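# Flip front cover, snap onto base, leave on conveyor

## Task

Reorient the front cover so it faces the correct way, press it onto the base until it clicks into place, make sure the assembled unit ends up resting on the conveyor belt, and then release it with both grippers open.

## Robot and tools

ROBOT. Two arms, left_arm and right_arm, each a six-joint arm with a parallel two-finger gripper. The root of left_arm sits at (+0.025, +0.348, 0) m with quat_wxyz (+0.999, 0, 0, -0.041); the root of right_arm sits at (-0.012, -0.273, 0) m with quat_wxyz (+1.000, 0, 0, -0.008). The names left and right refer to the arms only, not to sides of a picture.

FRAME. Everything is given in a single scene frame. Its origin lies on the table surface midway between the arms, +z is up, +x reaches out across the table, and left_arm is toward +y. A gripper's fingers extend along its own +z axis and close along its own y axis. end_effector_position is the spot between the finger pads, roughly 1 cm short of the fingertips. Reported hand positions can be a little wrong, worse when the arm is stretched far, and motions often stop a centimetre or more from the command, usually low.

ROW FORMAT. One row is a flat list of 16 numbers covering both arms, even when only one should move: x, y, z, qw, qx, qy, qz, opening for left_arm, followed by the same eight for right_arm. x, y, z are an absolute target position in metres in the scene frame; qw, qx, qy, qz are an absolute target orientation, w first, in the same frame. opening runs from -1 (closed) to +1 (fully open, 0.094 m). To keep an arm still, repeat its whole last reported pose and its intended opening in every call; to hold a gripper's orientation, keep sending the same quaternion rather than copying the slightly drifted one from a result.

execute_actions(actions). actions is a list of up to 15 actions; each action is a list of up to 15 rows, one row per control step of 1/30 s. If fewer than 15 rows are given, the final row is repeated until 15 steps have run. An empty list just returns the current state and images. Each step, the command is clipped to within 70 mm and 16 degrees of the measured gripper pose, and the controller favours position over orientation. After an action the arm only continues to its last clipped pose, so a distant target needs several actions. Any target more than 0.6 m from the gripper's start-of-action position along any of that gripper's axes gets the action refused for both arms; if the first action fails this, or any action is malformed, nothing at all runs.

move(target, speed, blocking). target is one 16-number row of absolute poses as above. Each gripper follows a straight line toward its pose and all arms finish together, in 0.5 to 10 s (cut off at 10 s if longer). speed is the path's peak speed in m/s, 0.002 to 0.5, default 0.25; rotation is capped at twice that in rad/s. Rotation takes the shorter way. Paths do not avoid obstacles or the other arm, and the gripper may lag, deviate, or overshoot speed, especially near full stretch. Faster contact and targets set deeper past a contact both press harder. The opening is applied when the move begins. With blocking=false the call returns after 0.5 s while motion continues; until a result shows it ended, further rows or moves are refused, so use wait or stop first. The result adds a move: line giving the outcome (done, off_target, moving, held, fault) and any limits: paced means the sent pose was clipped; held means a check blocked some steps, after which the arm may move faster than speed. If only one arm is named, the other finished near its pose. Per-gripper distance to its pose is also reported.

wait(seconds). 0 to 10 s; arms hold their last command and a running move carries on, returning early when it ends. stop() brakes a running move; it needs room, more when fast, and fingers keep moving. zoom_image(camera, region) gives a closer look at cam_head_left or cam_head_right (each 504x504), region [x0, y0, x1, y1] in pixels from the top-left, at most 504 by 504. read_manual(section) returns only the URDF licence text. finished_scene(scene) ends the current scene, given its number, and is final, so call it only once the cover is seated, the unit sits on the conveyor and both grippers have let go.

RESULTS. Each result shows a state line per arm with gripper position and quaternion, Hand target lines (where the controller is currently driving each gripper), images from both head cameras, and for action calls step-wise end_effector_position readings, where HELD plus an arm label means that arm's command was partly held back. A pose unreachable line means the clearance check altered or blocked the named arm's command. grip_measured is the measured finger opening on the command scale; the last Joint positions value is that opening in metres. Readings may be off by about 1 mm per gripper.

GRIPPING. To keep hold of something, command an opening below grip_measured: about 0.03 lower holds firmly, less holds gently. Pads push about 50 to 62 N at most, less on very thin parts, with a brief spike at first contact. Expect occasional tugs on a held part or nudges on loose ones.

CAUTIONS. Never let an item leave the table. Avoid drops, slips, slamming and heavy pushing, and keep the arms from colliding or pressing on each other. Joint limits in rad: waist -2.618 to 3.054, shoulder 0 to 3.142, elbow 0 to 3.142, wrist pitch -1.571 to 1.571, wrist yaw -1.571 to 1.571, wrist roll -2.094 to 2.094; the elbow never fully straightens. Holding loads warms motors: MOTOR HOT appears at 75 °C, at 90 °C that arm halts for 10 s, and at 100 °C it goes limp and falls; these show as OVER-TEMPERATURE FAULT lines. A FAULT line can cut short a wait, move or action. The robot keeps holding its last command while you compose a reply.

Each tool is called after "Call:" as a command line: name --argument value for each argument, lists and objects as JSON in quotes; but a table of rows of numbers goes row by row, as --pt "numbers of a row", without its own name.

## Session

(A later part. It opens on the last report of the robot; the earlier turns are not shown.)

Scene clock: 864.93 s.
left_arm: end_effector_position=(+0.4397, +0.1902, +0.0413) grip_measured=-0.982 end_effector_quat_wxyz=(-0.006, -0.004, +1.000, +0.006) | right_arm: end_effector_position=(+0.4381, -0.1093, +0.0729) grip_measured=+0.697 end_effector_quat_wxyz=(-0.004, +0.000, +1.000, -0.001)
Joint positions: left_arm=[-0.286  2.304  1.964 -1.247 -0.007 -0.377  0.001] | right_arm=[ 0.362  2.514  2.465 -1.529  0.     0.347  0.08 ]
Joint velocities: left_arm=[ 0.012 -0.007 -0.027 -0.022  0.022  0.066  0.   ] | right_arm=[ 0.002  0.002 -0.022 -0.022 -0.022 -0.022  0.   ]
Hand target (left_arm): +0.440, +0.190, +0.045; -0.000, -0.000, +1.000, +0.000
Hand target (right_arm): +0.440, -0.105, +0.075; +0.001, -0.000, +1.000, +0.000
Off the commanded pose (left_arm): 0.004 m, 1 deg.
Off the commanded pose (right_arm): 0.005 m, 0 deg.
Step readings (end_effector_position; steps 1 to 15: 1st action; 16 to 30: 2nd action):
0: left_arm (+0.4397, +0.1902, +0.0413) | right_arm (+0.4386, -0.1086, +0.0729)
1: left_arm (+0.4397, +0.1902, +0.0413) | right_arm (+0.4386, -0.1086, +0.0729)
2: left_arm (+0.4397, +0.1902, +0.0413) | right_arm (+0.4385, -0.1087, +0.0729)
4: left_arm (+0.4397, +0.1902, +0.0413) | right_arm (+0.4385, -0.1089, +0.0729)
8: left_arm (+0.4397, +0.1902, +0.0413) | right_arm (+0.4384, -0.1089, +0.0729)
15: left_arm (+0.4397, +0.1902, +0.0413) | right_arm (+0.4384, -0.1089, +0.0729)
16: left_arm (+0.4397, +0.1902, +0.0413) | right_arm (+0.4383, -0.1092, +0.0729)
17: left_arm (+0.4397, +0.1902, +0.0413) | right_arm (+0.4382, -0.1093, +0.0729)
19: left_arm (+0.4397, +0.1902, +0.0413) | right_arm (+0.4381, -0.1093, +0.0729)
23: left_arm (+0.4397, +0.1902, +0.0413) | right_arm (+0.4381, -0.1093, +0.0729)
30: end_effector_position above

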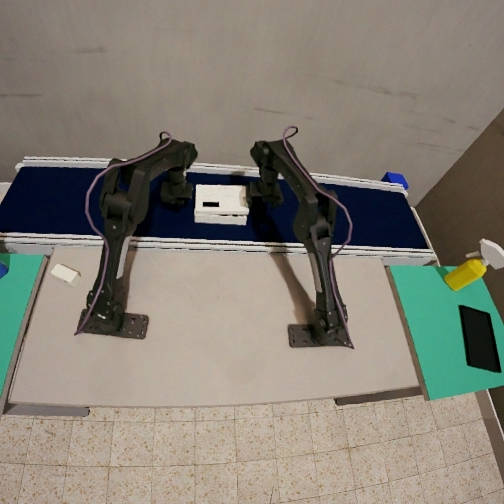

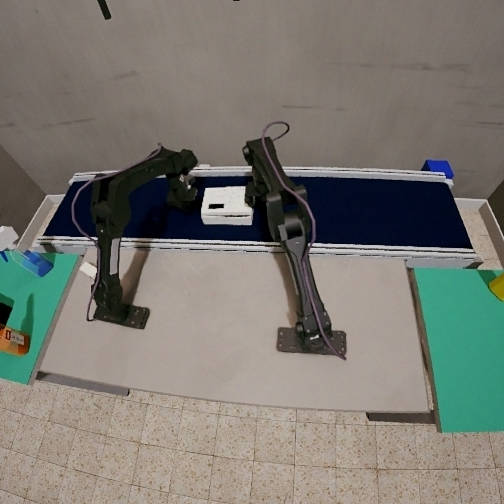

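Call:
move --target '[0.46,0.17,0.075,0.299,0.641,0.641,-0.299,0.4,0.44,-0.13,0.08,0,0,1,0,0.4]' --speed 0.15

Call:
move --target '[0.46,0.155,0.07,0.299,0.641,0.641,-0.299,0.4,0.46,-0.10,0.075,0.299,-0.641,0.641,0.299,0.4]' --speed 0.15

Call:
zoom_image --camera "cam_head_left" --region '[165,160,285,240]'

Scene clock: 880.10 s.
left_arm: end_effector_position=(+0.4598, +0.1704, +0.0742) grip_measured=+0.398 end_effector_quat_wxyz=(+0.301, +0.643, +0.645, -0.283) | right_arm: end_effector_position=(+0.4378, -0.1267, +0.0727) grip_measured=+0.403 end_effector_quat_wxyz=(-0.011, -0.001, +1.000, -0.004)
Joint positions: left_arm=[-0.02   2.218  1.704 -0.905  0.842  1.398  0.066] | right_arm=[ 0.328  2.497  2.431 -1.528  0.     0.311  0.066]
Joint velocities: left_arm=[ 0.007 -0.027  0.007 -0.037  0.007  0.051  0.   ] | right_arm=[-0.007 -0.002 -0.032  0.007  0.022 -0.081  0.   ]
Hand target (left_arm): +0.460, +0.170, +0.075; +0.303, +0.640, +0.641, -0.296
Hand target (right_arm): +0.440, -0.130, +0.080; -0.000, -0.000, +1.000, -0.000
Off the commanded pose (left_arm): 0.001 m, 2 deg.
Off the commanded pose (right_arm): 0.008 m, 1 deg.
move: done

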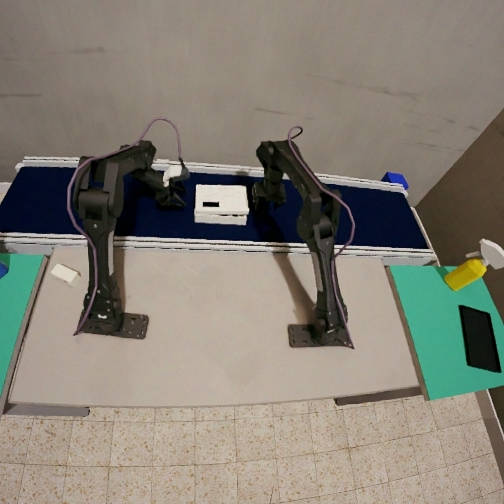

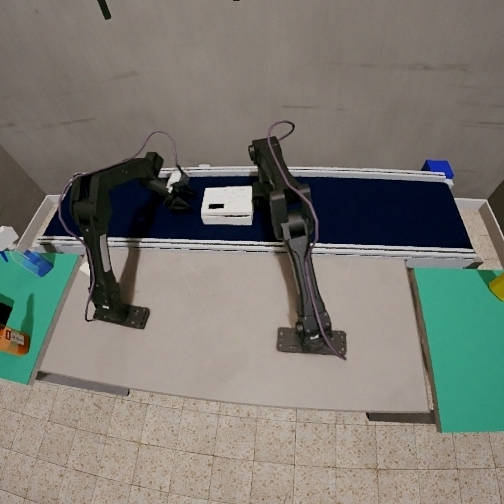

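Scene clock: 886.50 s.
left_arm: end_effector_position=(+0.4580, +0.1620, +0.0742) grip_measured=+0.398 end_effector_quat_wxyz=(+0.298, +0.645, +0.643, -0.286) | right_arm: end_effector_position=(+0.4575, -0.0994, +0.0739) grip_measured=+0.403 end_effector_quat_wxyz=(-0.293, +0.644, -0.643, -0.293)
Joint positions: left_arm=[-0.04   2.218  1.704 -0.896  0.84   1.379  0.066] | right_arm=[ 0.097  2.404  2.023 -1.096 -0.851 -1.448  0.066]
Joint velocities: left_arm=[-0.007  0.012 -0.002  0.007 -0.066 -0.081 -0.001] | right_arm=[-0.002  0.017  0.012 -0.037  0.022 -0.007  0.001]
Hand target (left_arm): +0.460, +0.155, +0.070; +0.299, +0.641, +0.641, -0.299
Hand target (right_arm): +0.460, -0.100, +0.075; -0.297, +0.640, -0.641, -0.302
Off the commanded pose (left_arm): 0.008 m, 2 deg.
Off the commanded pose (right_arm): 0.003 m, 1 deg.
move: done

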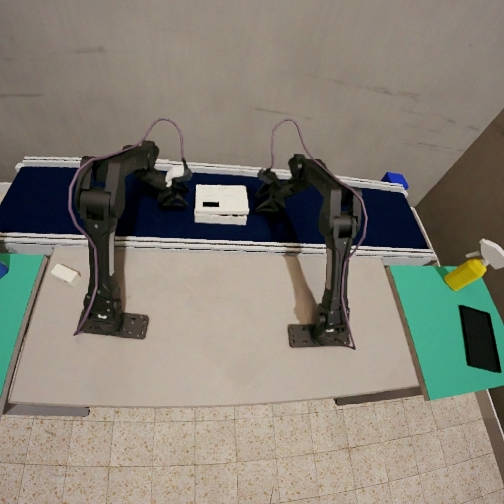

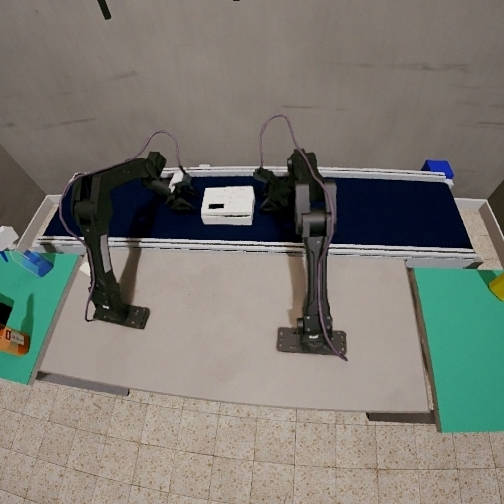

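Region (165, 160, 285, 240) of cam_head_left's 504x504 image, scaled by 4.200, with more detail than that image has.

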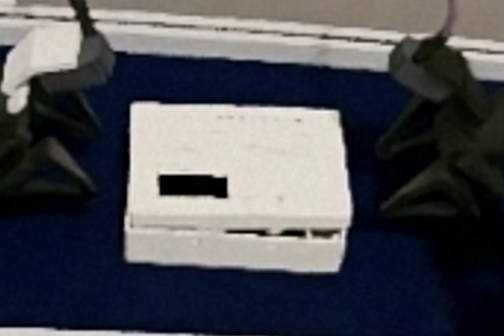

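Call:
move --target '[0.46,0.15,0.056,0.299,0.641,0.641,-0.299,0.4,0.46,-0.09,0.063,0.299,-0.641,0.641,0.299,0.4]' --speed 0.05

Scene clock: 895.40 s.
left_arm: end_effector_position=(+0.4642, +0.1547, +0.0627) grip_measured=+0.398 end_effector_quat_wxyz=(+0.303, +0.648, +0.639, -0.283) | right_arm: end_effector_position=(+0.4648, -0.0953, +0.0745) grip_measured=+0.403 end_effector_quat_wxyz=(-0.305, +0.647, -0.639, -0.282)
Joint positions: left_arm=[-0.054  2.248  1.704 -0.84   0.84   1.364  0.066] | right_arm=[ 0.105  2.404  2.023 -1.05  -0.848 -1.431  0.066]
Joint velocities: left_arm=[ 0.012 -0.017 -0.007 -0.066 -0.022 -0.051 -0.001] | right_arm=[-0.002 -0.007 -0.012 -0.022  0.037  0.022 -0.   ]
Hand target (left_arm): +0.460, +0.150, +0.056; +0.299, +0.641, +0.641, -0.299
Hand target (right_arm): +0.460, -0.090, +0.063; -0.299, +0.641, -0.641, -0.299
Off the commanded pose (left_arm): 0.009 m, 2 deg.
Off the commanded pose (right_arm): 0.014 m, 2 deg.
move: off_target (right_arm)

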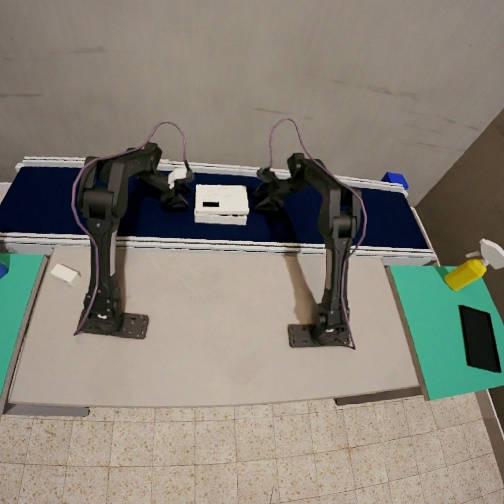

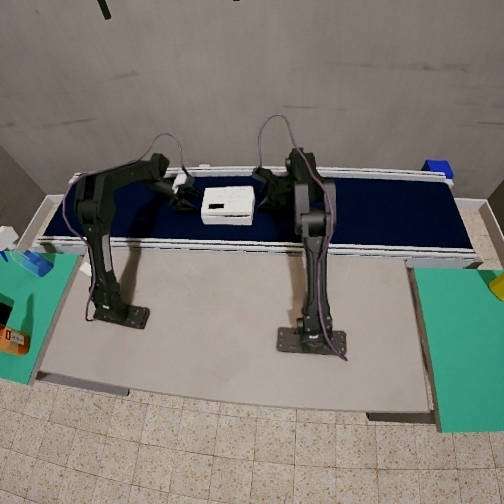

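Call:
execute_actions --actions '[[[0.46,0.15,0.054,0.299,0.641,0.641,-0.299,0.4,0.46,-0.09,0.058,0.299,-0.641,0.641,0.299,0.4]]]'

Scene clock: 899.57 s.
left_arm: end_effector_position=(+0.4657, +0.1545, +0.0630) grip_measured=+0.398 end_effector_quat_wxyz=(+0.306, +0.648, +0.638, -0.281) | right_arm: end_effector_position=(+0.4680, -0.0950, +0.0750) grip_measured=+0.403 end_effector_quat_wxyz=(-0.311, +0.649, -0.637, -0.277)
Joint positions: left_arm=[-0.054  2.248  1.704 -0.832  0.84   1.363  0.066] | right_arm=[ 0.105  2.404  2.023 -1.033 -0.848 -1.429  0.066]
Joint velocities: left_arm=[ 0.007  0.007  0.017  0.051 -0.037  0.037 -0.001] | right_arm=[-0.007 -0.012 -0.002  0.022 -0.066 -0.022  0.   ]
Hand target (left_arm): +0.460, +0.150, +0.054; +0.299, +0.641, +0.641, -0.299
Hand target (right_arm): +0.460, -0.090, +0.059; -0.298, +0.641, -0.641, -0.299
Off the commanded pose (left_arm): 0.012 m, 2 deg.
Off the commanded pose (right_arm): 0.019 m, 3 deg.
Step readings (end_effector_position):
0: left_arm (+0.4646, +0.1547, +0.0628) | right_arm (+0.4651, -0.0953, +0.0746)
1: left_arm (+0.4647, +0.1547, +0.0628) | right_arm (+0.4654, -0.0952, +0.0746)
2: left_arm (+0.4649, +0.1546, +0.0628) | right_arm (+0.4659, -0.0952, +0.0747)
4: left_arm (+0.4652, +0.1546, +0.0629) | right_arm (+0.4667, -0.0951, +0.0748)
8: left_arm (+0.4655, +0.1546, +0.0629) | right_arm (+0.4675, -0.0950, +0.0749)
15: end_effector_position above

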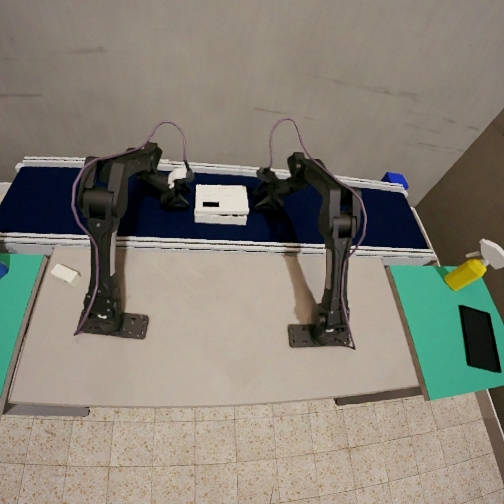

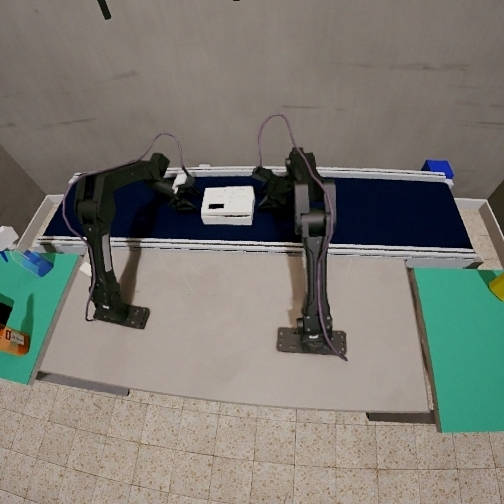

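Call:
move --target '[0.46,0.15,0.10,0.299,0.641,0.641,-0.299,0.4,0.46,-0.09,0.11,0.299,-0.641,0.641,0.299,0.4]' --speed 0.1

Call:
move --target '[0.46,0.15,0.057,0.299,0.641,0.641,-0.299,0.4,0.46,-0.09,0.063,0.299,-0.641,0.641,0.299,0.4]' --speed 0.1

Scene clock: 905.17 s.
left_arm: end_effector_position=(+0.4615, +0.1552, +0.0849) grip_measured=+0.398 end_effector_quat_wxyz=(+0.292, +0.643, +0.646, -0.291) | right_arm: end_effector_position=(+0.4603, -0.0958, +0.0972) grip_measured=+0.403 end_effector_quat_wxyz=(-0.291, +0.640, -0.648, -0.293)
Joint positions: left_arm=[-0.054  2.234  1.776 -0.955  0.839  1.359  0.066] | right_arm=[ 0.105  2.404  2.117 -1.18  -0.847 -1.422  0.066]
Joint velocities: left_arm=[ 0.007 -0.002 -0.007  0.051 -0.051 -0.022 -0.   ] | right_arm=[-0.012 -0.002 -0.017 -0.022  0.022 -0.066  0.001]
Hand target (left_arm): +0.460, +0.150, +0.100; +0.299, +0.641, +0.641, -0.299
Hand target (right_arm): +0.460, -0.090, +0.110; -0.299, +0.641, -0.641, -0.298
Off the commanded pose (left_arm): 0.016 m, 1 deg.
Off the commanded pose (right_arm): 0.014 m, 1 deg.
move: off_target (left_arm, right_arm)

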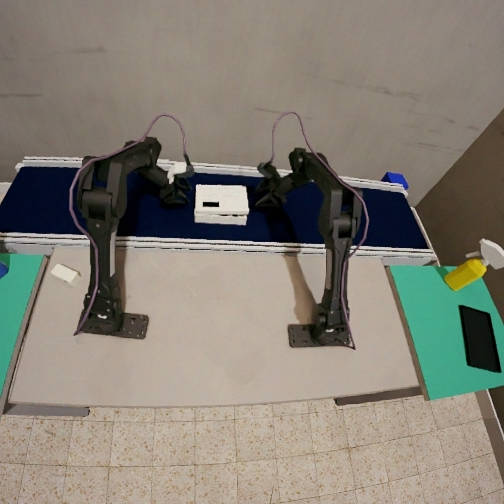

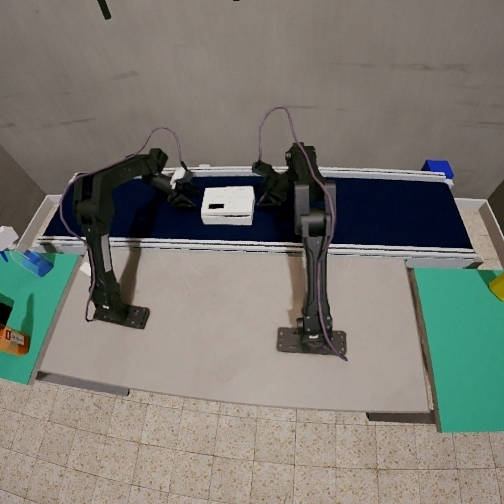

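Scene clock: 906.13 s.
left_arm: end_effector_position=(+0.4659, +0.1546, +0.0667) grip_measured=+0.398 end_effector_quat_wxyz=(+0.306, +0.647, +0.639, -0.281) | right_arm: end_effector_position=(+0.4647, -0.0955, +0.0739) grip_measured=+0.403 end_effector_quat_wxyz=(-0.303, +0.645, -0.642, -0.283)
Joint positions: left_arm=[-0.054  2.243  1.711 -0.843  0.839  1.359  0.066] | right_arm=[ 0.105  2.404  2.022 -1.049 -0.846 -1.422  0.066]
Joint velocities: left_arm=[-0.002 -0.007  0.002 -0.066  0.051  0.022 -0.   ] | right_arm=[ 0.002  0.002 -0.007  0.081 -0.051 -0.037  0.001]
Hand target (left_arm): +0.460, +0.150, +0.057; +0.299, +0.641, +0.641, -0.299
Hand target (right_arm): +0.459, -0.090, +0.063; -0.299, +0.641, -0.641, -0.299
Off the commanded pose (left_arm): 0.012 m, 2 deg.
Off the commanded pose (right_arm): 0.013 m, 2 deg.
move: off_target (left_arm, right_arm)

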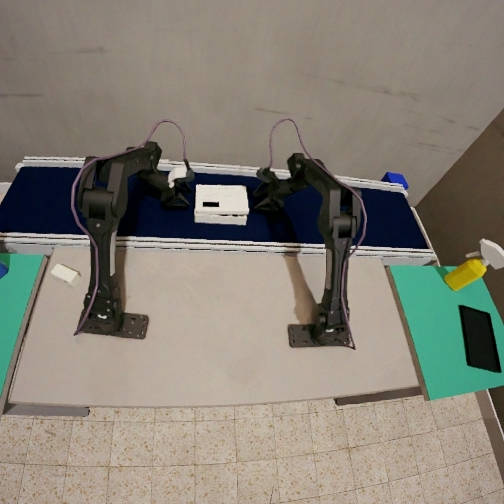

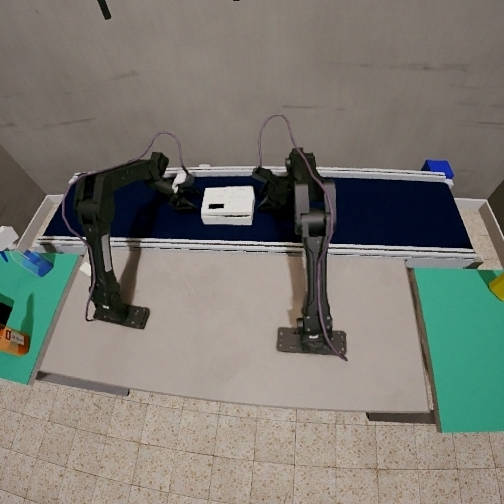

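Call:
execute_actions --actions '[[[0.46,0.15,0.05,0.299,0.641,0.641,-0.299,0.4,0.46,-0.09,0.053,0.299,-0.641,0.641,0.299,0.4]]]'

Scene clock: 910.53 s.
left_arm: end_effector_position=(+0.4663, +0.1545, +0.0596) grip_measured=+0.398 end_effector_quat_wxyz=(+0.306, +0.647, +0.639, -0.281) | right_arm: end_effector_position=(+0.4648, -0.0952, +0.0625) grip_measured=+0.403 end_effector_quat_wxyz=(-0.302, +0.644, -0.643, -0.284)
Joint positions: left_arm=[-0.054  2.253  1.699 -0.82   0.839  1.359  0.066] | right_arm=[ 0.105  2.417  1.998 -1.016 -0.848 -1.422  0.066]
Joint velocities: left_arm=[-0.002 -0.002  0.002  0.007 -0.022 -0.022 -0.   ] | right_arm=[-0.007  0.012  0.002  0.007  0.022  0.007  0.   ]
Hand target (left_arm): +0.460, +0.150, +0.050; +0.299, +0.641, +0.641, -0.299
Hand target (right_arm): +0.460, -0.090, +0.053; -0.299, +0.641, -0.641, -0.299
Off the commanded pose (left_arm): 0.012 m, 2 deg.
Off the commanded pose (right_arm): 0.012 m, 2 deg.
Step readings (end_effector_position):
0: left_arm (+0.4662, +0.1545, +0.0668) | right_arm (+0.4651, -0.0954, +0.0740)
1: left_arm (+0.4664, +0.1545, +0.0664) | right_arm (+0.4652, -0.0953, +0.0732)
2: left_arm (+0.4665, +0.1545, +0.0659) | right_arm (+0.4653, -0.0952, +0.0723)
4: left_arm (+0.4661, +0.1546, +0.0640) | right_arm (+0.4645, -0.0953, +0.0689)
8: left_arm (+0.4659, +0.1546, +0.0605) | right_arm (+0.4640, -0.0953, +0.0634)
15: end_effector_position above

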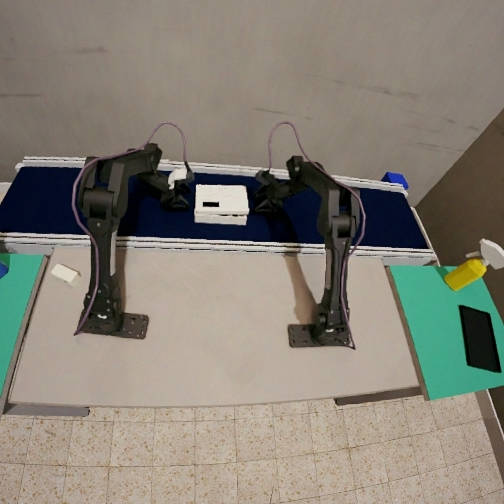

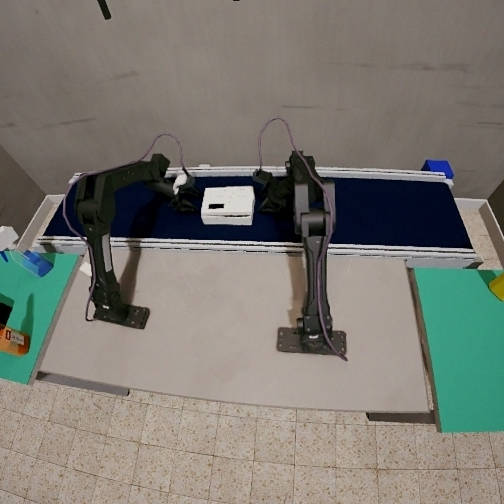

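Squeezing in.

Call:
execute_actions --actions '[[[0.46,0.14,0.058,0.299,0.641,0.641,-0.299,0.4,0.46,-0.08,0.062,0.299,-0.641,0.641,0.299,0.4]],[[0.46,0.13,0.058,0.299,0.641,0.641,-0.299,0.4,0.46,-0.07,0.062,0.299,-0.641,0.641,0.299,0.4]],[[0.46,0.118,0.058,0.299,0.641,0.641,-0.299,0.4,0.46,-0.056,0.062,0.299,-0.641,0.641,0.299,0.4]]]'

Call:
zoom_image --camera "cam_head_left" --region '[175,165,275,235]'

Scene clock: 920.93 s.
left_arm: end_effector_position=(+0.4638, +0.1361, +0.0580) grip_measured=+0.398 end_effector_quat_wxyz=(+0.293, +0.639, +0.652, -0.284) | right_arm: end_effector_position=(+0.4621, -0.0764, +0.0594) grip_measured=+0.403 end_effector_quat_wxyz=(-0.285, +0.637, -0.657, -0.285)
Joint positions: left_arm=[-0.1    2.253  1.699 -0.789  0.816  1.269  0.066] | right_arm=[ 0.15   2.417  1.998 -0.991 -0.818 -1.336  0.066]
Joint velocities: left_arm=[-0.012  0.027 -0.017 -0.037  0.037 -0.007  0.   ] | right_arm=[-0.012  0.007  0.022 -0.051 -0.037  0.066 -0.   ]
Hand target (left_arm): +0.460, +0.118, +0.058; +0.298, +0.641, +0.641, -0.299
Hand target (right_arm): +0.459, -0.057, +0.062; -0.297, +0.642, -0.640, -0.300
Off the commanded pose (left_arm): 0.019 m, 2 deg.
Off the commanded pose (right_arm): 0.021 m, 3 deg.
Step readings (end_effector_position; steps 1 to 15: 1st action; 16 to 30: 2nd action; 31 to 45: 3rd action):
0: left_arm (+0.4665, +0.1545, +0.0597) | right_arm (+0.4651, -0.0952, +0.0626)
1: left_arm (+0.4661, +0.1537, +0.0597) | right_arm (+0.4648, -0.0943, +0.0626)
2: left_arm (+0.4657, +0.1525, +0.0597) | right_arm (+0.4644, -0.0934, +0.0626)
4: left_arm (+0.4639, +0.1486, +0.0597) | right_arm (+0.4630, -0.0896, +0.0626)
8: left_arm (+0.4613, +0.1430, +0.0597) | right_arm (+0.4605, -0.0834, +0.0626)
15: left_arm (+0.4614, +0.1428, +0.0597) | right_arm (+0.4603, -0.0829, +0.0626)
16: left_arm (+0.4615, +0.1420, +0.0598) | right_arm (+0.4605, -0.0825, +0.0626)
17: left_arm (+0.4618, +0.1409, +0.0600) | right_arm (+0.4609, -0.0815, +0.0627)
19: left_arm (+0.4616, +0.1380, +0.0601) | right_arm (+0.4609, -0.0787, +0.0629)
23: left_arm (+0.4626, +0.1369, +0.0600) | right_arm (+0.4604, -0.0769, +0.0624)
30: left_arm (+0.4629, +0.1369, +0.0601) | right_arm (+0.4608, -0.0768, +0.0625)
31: left_arm (+0.4630, +0.1359, +0.0600) | right_arm (+0.4609, -0.0759, +0.0623)
32: left_arm (+0.4635, +0.1358, +0.0594) | right_arm (+0.4610, -0.0757, +0.0615)
34: left_arm (+0.4637, +0.1360, +0.0588) | right_arm (+0.4613, -0.0760, +0.0606)
38: left_arm (+0.4637, +0.1361, +0.0582) | right_arm (+0.4617, -0.0762, +0.0598)
45: end_effector_position above

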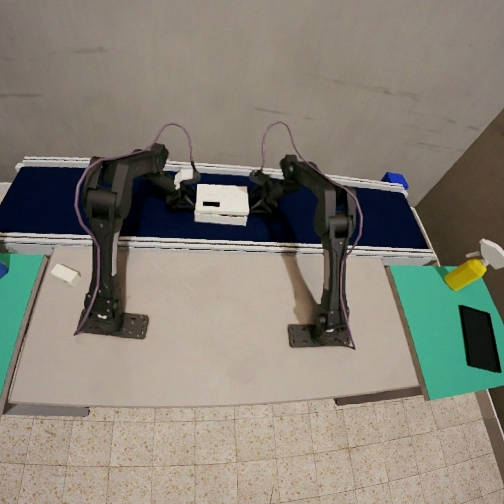

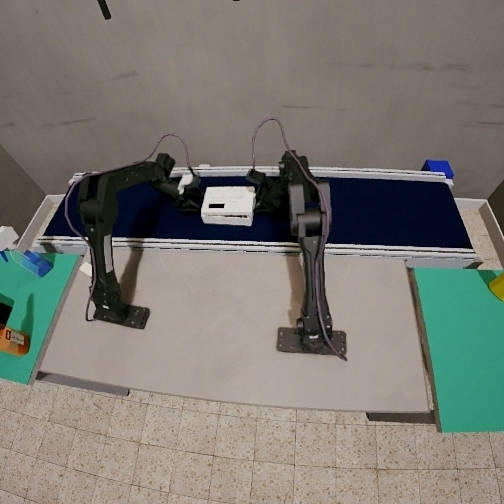

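Region (175, 165, 275, 235) of cam_head_left's 504x504 image, scaled by 5.040, with more detail than that image has; it fills the top 353 rows of this view, and the rest is white.

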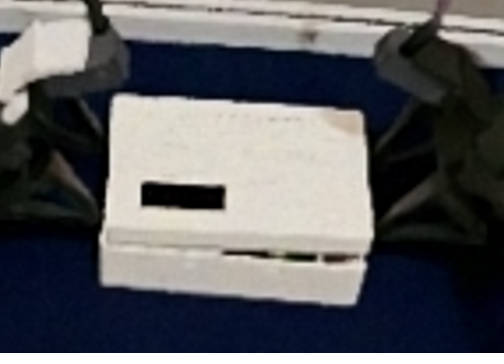

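Lifting by about 1 cm.

Call:
execute_actions --actions '[[[0.46,0.118,0.075,0.299,0.641,0.641,-0.299,0.4,0.46,-0.056,0.075,0.299,-0.641,0.641,0.299,0.4]],[[0.458,0.118,0.085,0.299,0.641,0.641,-0.299,0.4,0.458,-0.056,0.083,0.299,-0.641,0.641,0.299,0.4]]]'

Call:
zoom_image --camera "cam_head_left" --region '[175,165,275,235]'

Call:
zoom_image --camera "cam_head_right" --region '[180,165,280,235]'

Scene clock: 928.43 s.
left_arm: end_effector_position=(+0.4611, +0.1366, +0.0580) grip_measured=+0.398 end_effector_quat_wxyz=(+0.279, +0.639, +0.659, -0.281) | right_arm: end_effector_position=(+0.4610, -0.0763, +0.0591) grip_measured=+0.403 end_effector_quat_wxyz=(-0.282, +0.635, -0.659, -0.287)
Joint positions: left_arm=[-0.105  2.253  1.713 -0.823  0.795  1.266  0.066] | right_arm=[ 0.151  2.417  1.998 -0.995 -0.817 -1.329  0.066]
Joint velocities: left_arm=[-0.022 -0.017 -0.002  0.007 -0.051  0.081  0.001] | right_arm=[ 0.017 -0.012  0.002 -0.066  0.022 -0.007  0.001]
Hand target (left_arm): +0.458, +0.118, +0.085; +0.299, +0.641, +0.641, -0.299
Hand target (right_arm): +0.458, -0.057, +0.083; -0.299, +0.641, -0.641, -0.299
Off the commanded pose (left_arm): 0.033 m, 4 deg.
Off the commanded pose (right_arm): 0.032 m, 3 deg.
Step readings (end_effector_position; steps 1 to 15: 1st action; 16 to 30: 2nd action):
0: left_arm (+0.4638, +0.1361, +0.0580) | right_arm (+0.4621, -0.0764, +0.0594)
1: left_arm (+0.4636, +0.1362, +0.0579) | right_arm (+0.4619, -0.0764, +0.0594)
2: left_arm (+0.4637, +0.1363, +0.0581) | right_arm (+0.4619, -0.0765, +0.0593)
4: left_arm (+0.4637, +0.1363, +0.0581) | right_arm (+0.4619, -0.0765, +0.0593)
8: left_arm (+0.4638, +0.1362, +0.0582) | right_arm (+0.4620, -0.0765, +0.0593)
15: left_arm (+0.4637, +0.1364, +0.0581) | right_arm (+0.4620, -0.0765, +0.0593)
16: left_arm (+0.4636, +0.1363, +0.0584) | right_arm (+0.4617, -0.0765, +0.0592)
17: left_arm (+0.4633, +0.1364, +0.0584) | right_arm (+0.4617, -0.0765, +0.0592)
19: left_arm (+0.4626, +0.1363, +0.0584) | right_arm (+0.4615, -0.0766, +0.0592)
23: left_arm (+0.4618, +0.1365, +0.0582) | right_arm (+0.4614, -0.0766, +0.0592)
30: end_effector_position above

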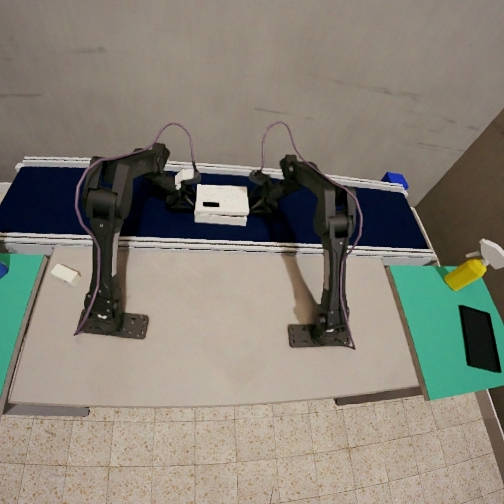

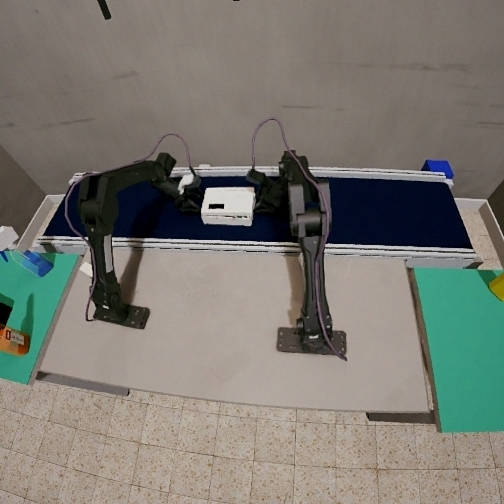

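Region (175, 165, 275, 235) of cam_head_left's 504x504 image, scaled by 5.040, with more detail than that image has; it fills the top 353 rows of this view, and the rest is white.

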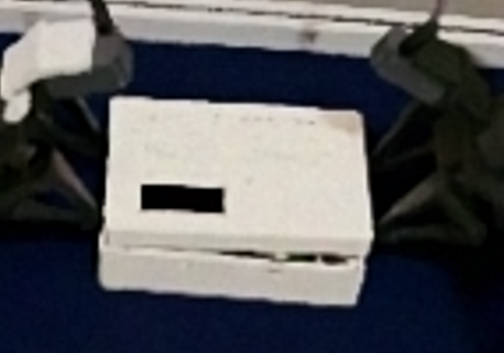

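Region (180, 165, 280, 235) of cam_head_right's 504x504 image, scaled by 5.040, with more detail than that image has; it fills the top 353 rows of this view, and the rest is white.

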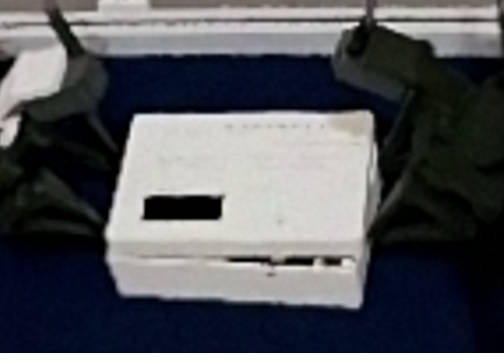

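Call:
execute_actions --actions '[[[0.46,0.118,0.095,0.299,0.641,0.641,-0.299,0.4,0.46,-0.056,0.093,0.299,-0.641,0.641,0.299,0.4]],[[0.46,0.118,0.105,0.299,0.641,0.641,-0.299,0.4,0.46,-0.056,0.10,0.299,-0.641,0.641,0.299,0.4]]]'

Call:
zoom_image --camera "cam_head_left" --region '[175,165,275,235]'

Call:
zoom_image --camera "cam_head_right" --region '[180,165,280,235]'

Scene clock: 935.47 s.
left_arm: end_effector_position=(+0.4636, +0.1363, +0.0788) grip_measured=+0.398 end_effector_quat_wxyz=(+0.278, +0.639, +0.660, -0.280) | right_arm: end_effector_position=(+0.4630, -0.0766, +0.0730) grip_measured=+0.403 end_effector_quat_wxyz=(-0.277, +0.637, -0.662, -0.282)
Joint positions: left_arm=[-0.106  2.241  1.78  -0.903  0.791  1.265  0.066] | right_arm=[ 0.154  2.417  2.063 -1.062 -0.8   -1.328  0.066]
Joint velocities: left_arm=[-0.017  0.002 -0.022  0.007 -0.037  0.051 -0.001] | right_arm=[-0.012  0.002 -0.007 -0.007 -0.037 -0.037 -0.001]
Hand target (left_arm): +0.460, +0.119, +0.105; +0.299, +0.641, +0.641, -0.299
Hand target (right_arm): +0.460, -0.057, +0.100; -0.299, +0.641, -0.641, -0.299
Off the commanded pose (left_arm): 0.032 m, 4 deg.
Off the commanded pose (right_arm): 0.034 m, 4 deg.
Step readings (end_effector_position; steps 1 to 15: 1st action; 16 to 30: 2nd action):
0: left_arm (+0.4610, +0.1366, +0.0581) | right_arm (+0.4610, -0.0763, +0.0591)
1: left_arm (+0.4611, +0.1366, +0.0592) | right_arm (+0.4611, -0.0762, +0.0604)
2: left_arm (+0.4611, +0.1365, +0.0605) | right_arm (+0.4612, -0.0762, +0.0615)
4: left_arm (+0.4623, +0.1365, +0.0649) | right_arm (+0.4623, -0.0762, +0.0648)
8: left_arm (+0.4644, +0.1362, +0.0722) | right_arm (+0.4638, -0.0766, +0.0678)
15: left_arm (+0.4639, +0.1363, +0.0731) | right_arm (+0.4631, -0.0768, +0.0677)
16: left_arm (+0.4637, +0.1363, +0.0738) | right_arm (+0.4630, -0.0766, +0.0685)
17: left_arm (+0.4634, +0.1364, +0.0746) | right_arm (+0.4627, -0.0765, +0.0691)
19: left_arm (+0.4640, +0.1362, +0.0770) | right_arm (+0.4631, -0.0763, +0.0712)
23: left_arm (+0.4644, +0.1362, +0.0790) | right_arm (+0.4634, -0.0765, +0.0728)
30: end_effector_position above

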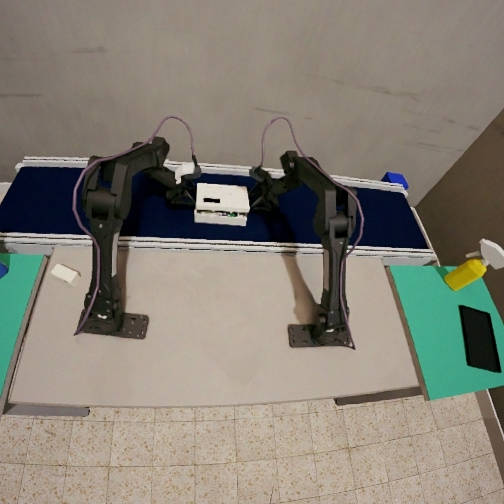

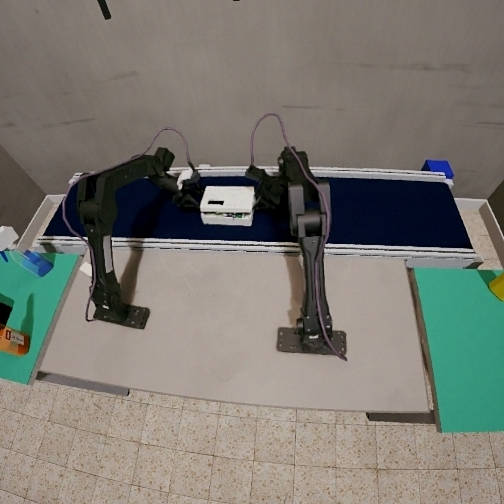

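Region (175, 165, 275, 235) of cam_head_left's 504x504 image, scaled by 5.040, with more detail than that image has; it fills the top 353 rows of this view, and the rest is white.

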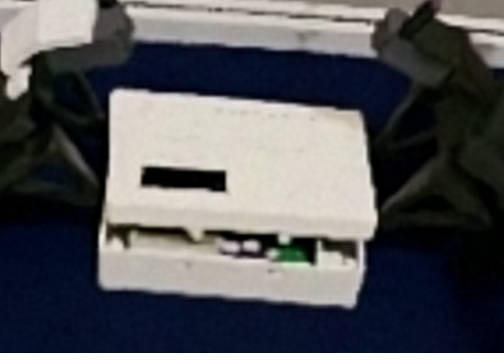

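Region (180, 165, 280, 235) of cam_head_right's 504x504 image, scaled by 5.040, with more detail than that image has; it fills the top 353 rows of this view, and the rest is white.

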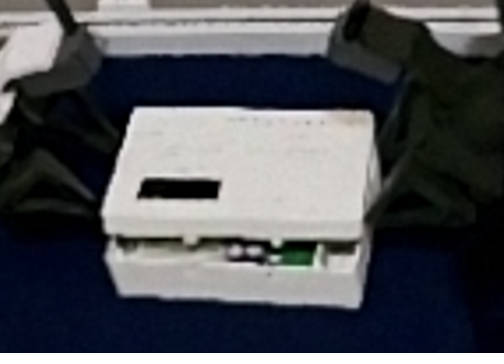

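Call:
execute_actions --actions '[[[0.46,0.122,0.105,0.299,0.641,0.641,-0.299,0.48,0.46,-0.052,0.10,0.299,-0.641,0.641,0.299,0.5]],[[0.46,0.126,0.105,0.299,0.641,0.641,-0.299,0.56,0.46,-0.048,0.10,0.299,-0.641,0.641,0.299,0.62]]]'

Call:
zoom_image --camera "cam_head_left" --region '[175,165,275,235]'

Call:
zoom_image --camera "cam_head_right" --region '[180,165,280,235]'

Scene clock: 943.83 s.
left_arm: end_effector_position=(+0.4617, +0.1404, +0.0780) grip_measured=+0.558 end_effector_quat_wxyz=(+0.273, +0.638, +0.663, -0.283) | right_arm: end_effector_position=(+0.4608, -0.0721, +0.0715) grip_measured=+0.617 end_effector_quat_wxyz=(-0.270, +0.638, -0.664, -0.281)
Joint positions: left_arm=[-0.098  2.241  1.78  -0.921  0.791  1.273  0.073] | right_arm=[ 0.166  2.417  2.063 -1.063 -0.789 -1.316  0.076]
Joint velocities: left_arm=[ 0.002  0.012 -0.017 -0.022  0.022  0.022  0.   ] | right_arm=[ 0.012  0.002 -0.002  0.081 -0.022 -0.081 -0.001]
Hand target (left_arm): +0.460, +0.126, +0.105; +0.299, +0.641, +0.641, -0.298
Hand target (right_arm): +0.459, -0.049, +0.100; -0.298, +0.642, -0.640, -0.299
Off the commanded pose (left_arm): 0.031 m, 4 deg.
Off the commanded pose (right_arm): 0.037 m, 5 deg.
Step readings (end_effector_position; steps 1 to 15: 1st action; 16 to 30: 2nd action):
0: left_arm (+0.4636, +0.1363, +0.0788) | right_arm (+0.4629, -0.0766, +0.0729)
1: left_arm (+0.4634, +0.1363, +0.0788) | right_arm (+0.4628, -0.0765, +0.0729)
2: left_arm (+0.4632, +0.1364, +0.0787) | right_arm (+0.4627, -0.0762, +0.0728)
4: left_arm (+0.4627, +0.1365, +0.0785) | right_arm (+0.4626, -0.0760, +0.0724)
8: left_arm (+0.4622, +0.1367, +0.0784) | right_arm (+0.4625, -0.0759, +0.0721)
15: left_arm (+0.4619, +0.1367, +0.0783) | right_arm (+0.4625, -0.0758, +0.0721)
16: left_arm (+0.4620, +0.1369, +0.0783) | right_arm (+0.4624, -0.0757, +0.0720)
17: left_arm (+0.4617, +0.1373, +0.0782) | right_arm (+0.4621, -0.0752, +0.0719)
19: left_arm (+0.4617, +0.1386, +0.0781) | right_arm (+0.4617, -0.0742, +0.0717)
23: left_arm (+0.4620, +0.1403, +0.0780) | right_arm (+0.4609, -0.0723, +0.0715)
30: end_effector_position above

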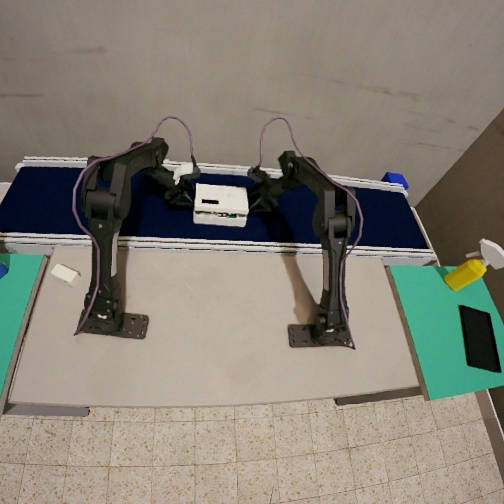

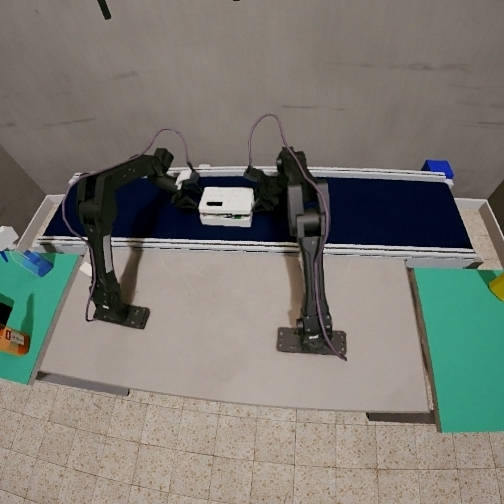

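Region (175, 165, 275, 235) of cam_head_left's 504x504 image, scaled by 5.040, with more detail than that image has; it fills the top 353 rows of this view, and the rest is white.

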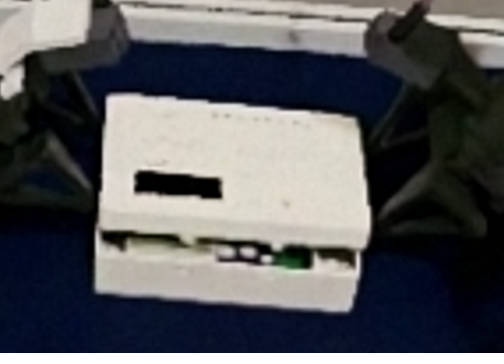

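Region (180, 165, 280, 235) of cam_head_right's 504x504 image, scaled by 5.040, with more detail than that image has; it fills the top 353 rows of this view, and the rest is white.

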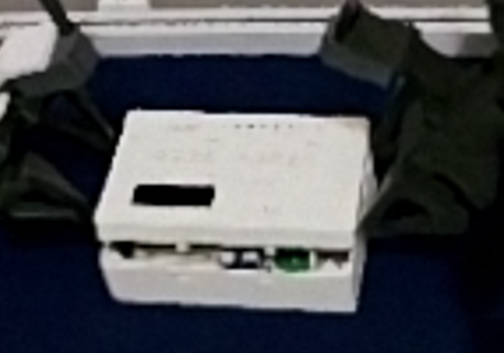

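Call:
execute_actions --actions '[[[0.46,0.126,0.08,0.299,0.641,0.641,-0.299,0.56,0.46,-0.048,0.08,0.299,-0.641,0.641,0.299,0.62]],[[0.46,0.126,0.068,0.299,0.641,0.641,-0.299,0.56,0.46,-0.048,0.068,0.299,-0.641,0.641,0.299,0.62]]]'

Call:
zoom_image --camera "cam_head_left" --region '[175,165,275,235]'

Call:
zoom_image --camera "cam_head_right" --region '[180,165,280,235]'

Scene clock: 964.07 s.
left_arm: end_effector_position=(+0.4650, +0.1404, +0.0672) grip_measured=+0.558 end_effector_quat_wxyz=(+0.286, +0.643, +0.656, -0.273) | right_arm: end_effector_position=(+0.4670, -0.0720, +0.0648) grip_measured=+0.617 end_effector_quat_wxyz=(-0.282, +0.643, -0.659, -0.269)
Joint positions: left_arm=[-0.097  2.241  1.732 -0.842  0.789  1.279  0.073] | right_arm=[ 0.166  2.417  2.034 -0.999 -0.783 -1.316  0.076]
Joint velocities: left_arm=[-0.022  0.012 -0.022  0.022 -0.037 -0.022  0.001] | right_arm=[ 0.012 -0.007  0.022 -0.007 -0.007 -0.037 -0.   ]
Hand target (left_arm): +0.460, +0.127, +0.068; +0.298, +0.641, +0.641, -0.299
Hand target (right_arm): +0.459, -0.049, +0.068; -0.296, +0.642, -0.640, -0.300
Off the commanded pose (left_arm): 0.015 m, 4 deg.
Off the commanded pose (right_arm): 0.025 m, 4 deg.
Step readings (end_effector_position; steps 1 to 15: 1st action; 16 to 30: 2nd action):
0: left_arm (+0.4617, +0.1404, +0.0780) | right_arm (+0.4608, -0.0721, +0.0715)
1: left_arm (+0.4620, +0.1403, +0.0774) | right_arm (+0.4613, -0.0721, +0.0716)
2: left_arm (+0.4628, +0.1404, +0.0768) | right_arm (+0.4622, -0.0721, +0.0716)
4: left_arm (+0.4631, +0.1405, +0.0751) | right_arm (+0.4634, -0.0720, +0.0717)
8: left_arm (+0.4639, +0.1404, +0.0742) | right_arm (+0.4652, -0.0721, +0.0717)
15: left_arm (+0.4644, +0.1404, +0.0739) | right_arm (+0.4659, -0.0721, +0.0717)
16: left_arm (+0.4645, +0.1404, +0.0728) | right_arm (+0.4661, -0.0721, +0.0706)
17: left_arm (+0.4646, +0.1404, +0.0717) | right_arm (+0.4664, -0.0721, +0.0696)
19: left_arm (+0.4640, +0.1405, +0.0688) | right_arm (+0.4658, -0.0722, +0.0666)
23: left_arm (+0.4640, +0.1405, +0.0672) | right_arm (+0.4658, -0.0722, +0.0645)
30: end_effector_position above

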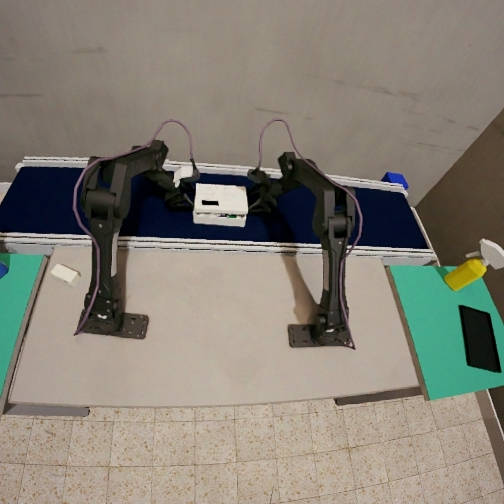

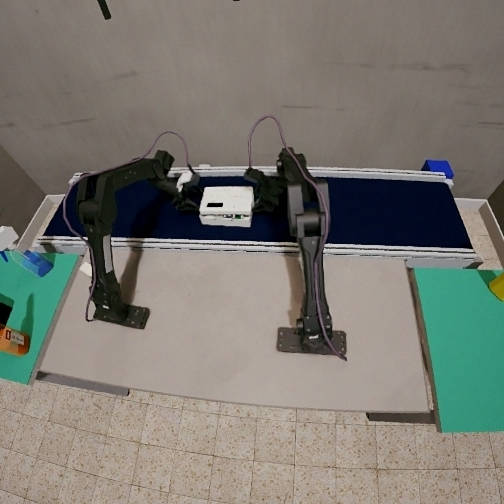

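Region (175, 165, 275, 235) of cam_head_left's 504x504 image, scaled by 5.040, with more detail than that image has; it fills the top 353 rows of this view, and the rest is white.

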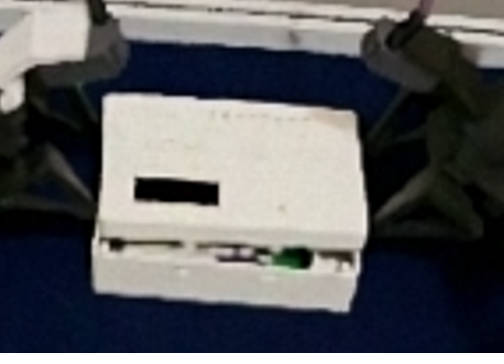

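Region (180, 165, 280, 235) of cam_head_right's 504x504 image, scaled by 5.040, with more detail than that image has; it fills the top 353 rows of this view, and the rest is white.

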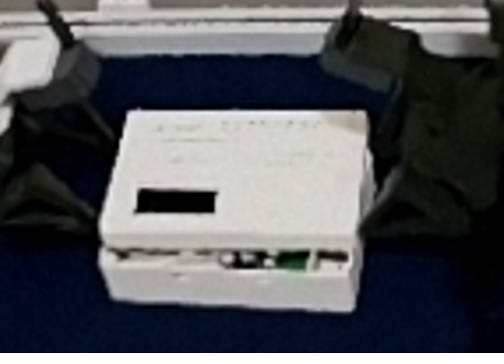

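Call:
execute_actions --actions '[[[0.46,0.124,0.068,0.290,0.660,0.622,-0.308,0.56,0.46,-0.048,0.068,0.286,-0.669,0.613,0.312,0.62]],[[0.46,0.124,0.09,0.290,0.660,0.622,-0.308,0.56,0.46,-0.048,0.09,0.286,-0.669,0.613,0.312,0.62]],[[0.46,0.124,0.103,0.290,0.660,0.622,-0.308,0.56,0.46,-0.048,0.103,0.286,-0.669,0.613,0.312,0.62]],[[0.46,0.124,0.112,0.290,0.660,0.622,-0.308,0.56,0.46,-0.048,0.113,0.286,-0.669,0.613,0.312,0.62]]]'

Call:
zoom_image --camera "cam_head_left" --region '[175,165,275,235]'

Call:
zoom_image --camera "cam_head_right" --region '[180,165,280,235]'

Scene clock: 978.07 s.
left_arm: end_effector_position=(+0.4616, +0.1430, +0.0899) grip_measured=+0.558 end_effector_quat_wxyz=(+0.260, +0.649, +0.654, -0.288) | right_arm: end_effector_position=(+0.4653, -0.0703, +0.1021) grip_measured=+0.617 end_effector_quat_wxyz=(-0.268, +0.661, -0.640, -0.284)
Joint positions: left_arm=[-0.093  2.273  1.89  -1.058  0.789  1.334  0.073] | right_arm=[ 0.167  2.49   2.317 -1.287 -0.796 -1.405  0.076]
Joint velocities: left_arm=[-0.012 -0.017 -0.012  0.037  0.022 -0.007  0.   ] | right_arm=[-0.012 -0.007 -0.002 -0.125  0.022 -0.007 -0.001]
Hand target (left_arm): +0.460, +0.125, +0.112; +0.290, +0.659, +0.622, -0.307
Hand target (right_arm): +0.460, -0.049, +0.113; -0.287, +0.667, -0.613, -0.310
Off the commanded pose (left_arm): 0.029 m, 6 deg.
Off the commanded pose (right_arm): 0.025 m, 5 deg.
Step readings (end_effector_position; steps 1 to 15: 1st action; 16 to 30: 2nd action; 31 to 45: 3rd action; 46 to 60: 4th action):
0: left_arm (+0.4653, +0.1404, +0.0672) | right_arm (+0.4672, -0.0720, +0.0648)
1: left_arm (+0.4651, +0.1404, +0.0667) | right_arm (+0.4668, -0.0718, +0.0647)
2: left_arm (+0.4662, +0.1402, +0.0664) | right_arm (+0.4671, -0.0713, +0.0645)
4: left_arm (+0.4673, +0.1409, +0.0639) | right_arm (+0.4686, -0.0704, +0.0633)
8: left_arm (+0.4665, +0.1420, +0.0619) | right_arm (+0.4697, -0.0701, +0.0629)
15: left_arm (+0.4644, +0.1424, +0.0618) | right_arm (+0.4692, -0.0701, +0.0631)
16: left_arm (+0.4641, +0.1425, +0.0636) | right_arm (+0.4689, -0.0702, +0.0646)
17: left_arm (+0.4637, +0.1426, +0.0655) | right_arm (+0.4684, -0.0704, +0.0661)
19: left_arm (+0.4647, +0.1425, +0.0705) | right_arm (+0.4685, -0.0703, +0.0713)
23: left_arm (+0.4652, +0.1424, +0.0748) | right_arm (+0.4687, -0.0704, +0.0778)
30: left_arm (+0.4626, +0.1428, +0.0745) | right_arm (+0.4653, -0.0707, +0.0785)
31: left_arm (+0.4624, +0.1429, +0.0757) | right_arm (+0.4650, -0.0707, +0.0797)
32: left_arm (+0.4622, +0.1429, +0.0770) | right_arm (+0.4649, -0.0707, +0.0810)
34: left_arm (+0.4633, +0.1427, +0.0807) | right_arm (+0.4658, -0.0706, +0.0852)
38: left_arm (+0.4639, +0.1426, +0.0837) | right_arm (+0.4667, -0.0704, +0.0903)
45: left_arm (+0.4621, +0.1429, +0.0834) | right_arm (+0.4651, -0.0706, +0.0911)
46: left_arm (+0.4619, +0.1430, +0.0842) | right_arm (+0.4649, -0.0706, +0.0921)
47: left_arm (+0.4617, +0.1430, +0.0852) | right_arm (+0.4649, -0.0706, +0.0933)
49: left_arm (+0.4625, +0.1428, +0.0879) | right_arm (+0.4656, -0.0705, +0.0968)
53: left_arm (+0.4628, +0.1428, +0.0900) | right_arm (+0.4665, -0.0704, +0.1013)
60: end_effector_position above

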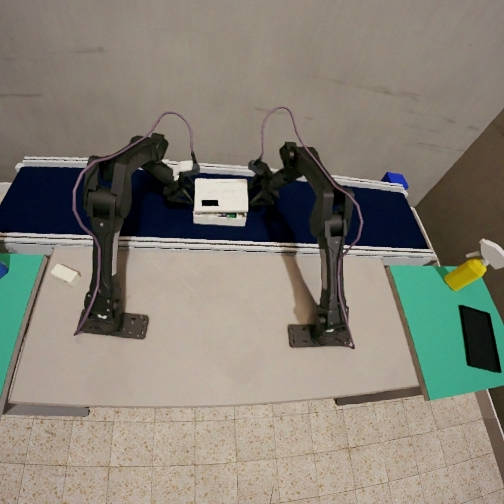

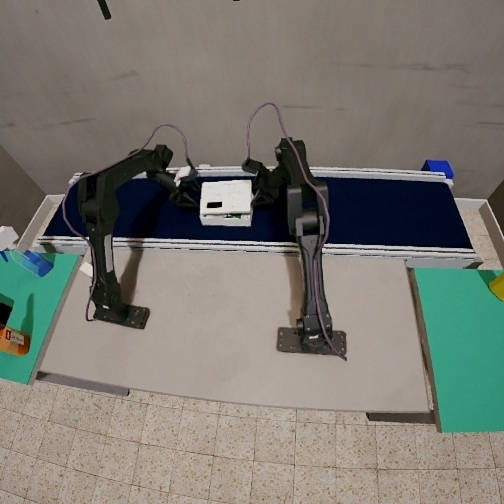

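Region (175, 165, 275, 235) of cam_head_left's 504x504 image, scaled by 5.040, with more detail than that image has; it fills the top 353 rows of this view, and the rest is white.

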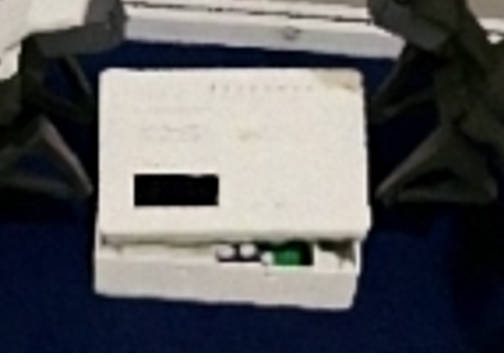

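Region (180, 165, 280, 235) of cam_head_right's 504x504 image, scaled by 5.040, with more detail than that image has; it fills the top 353 rows of this view, and the rest is white.

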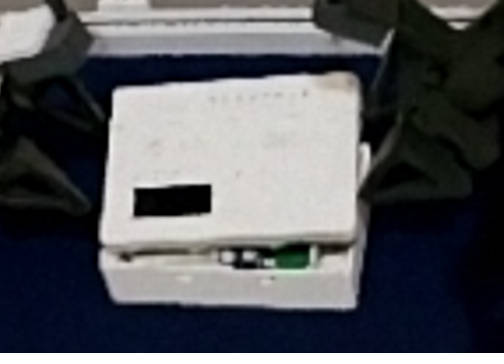

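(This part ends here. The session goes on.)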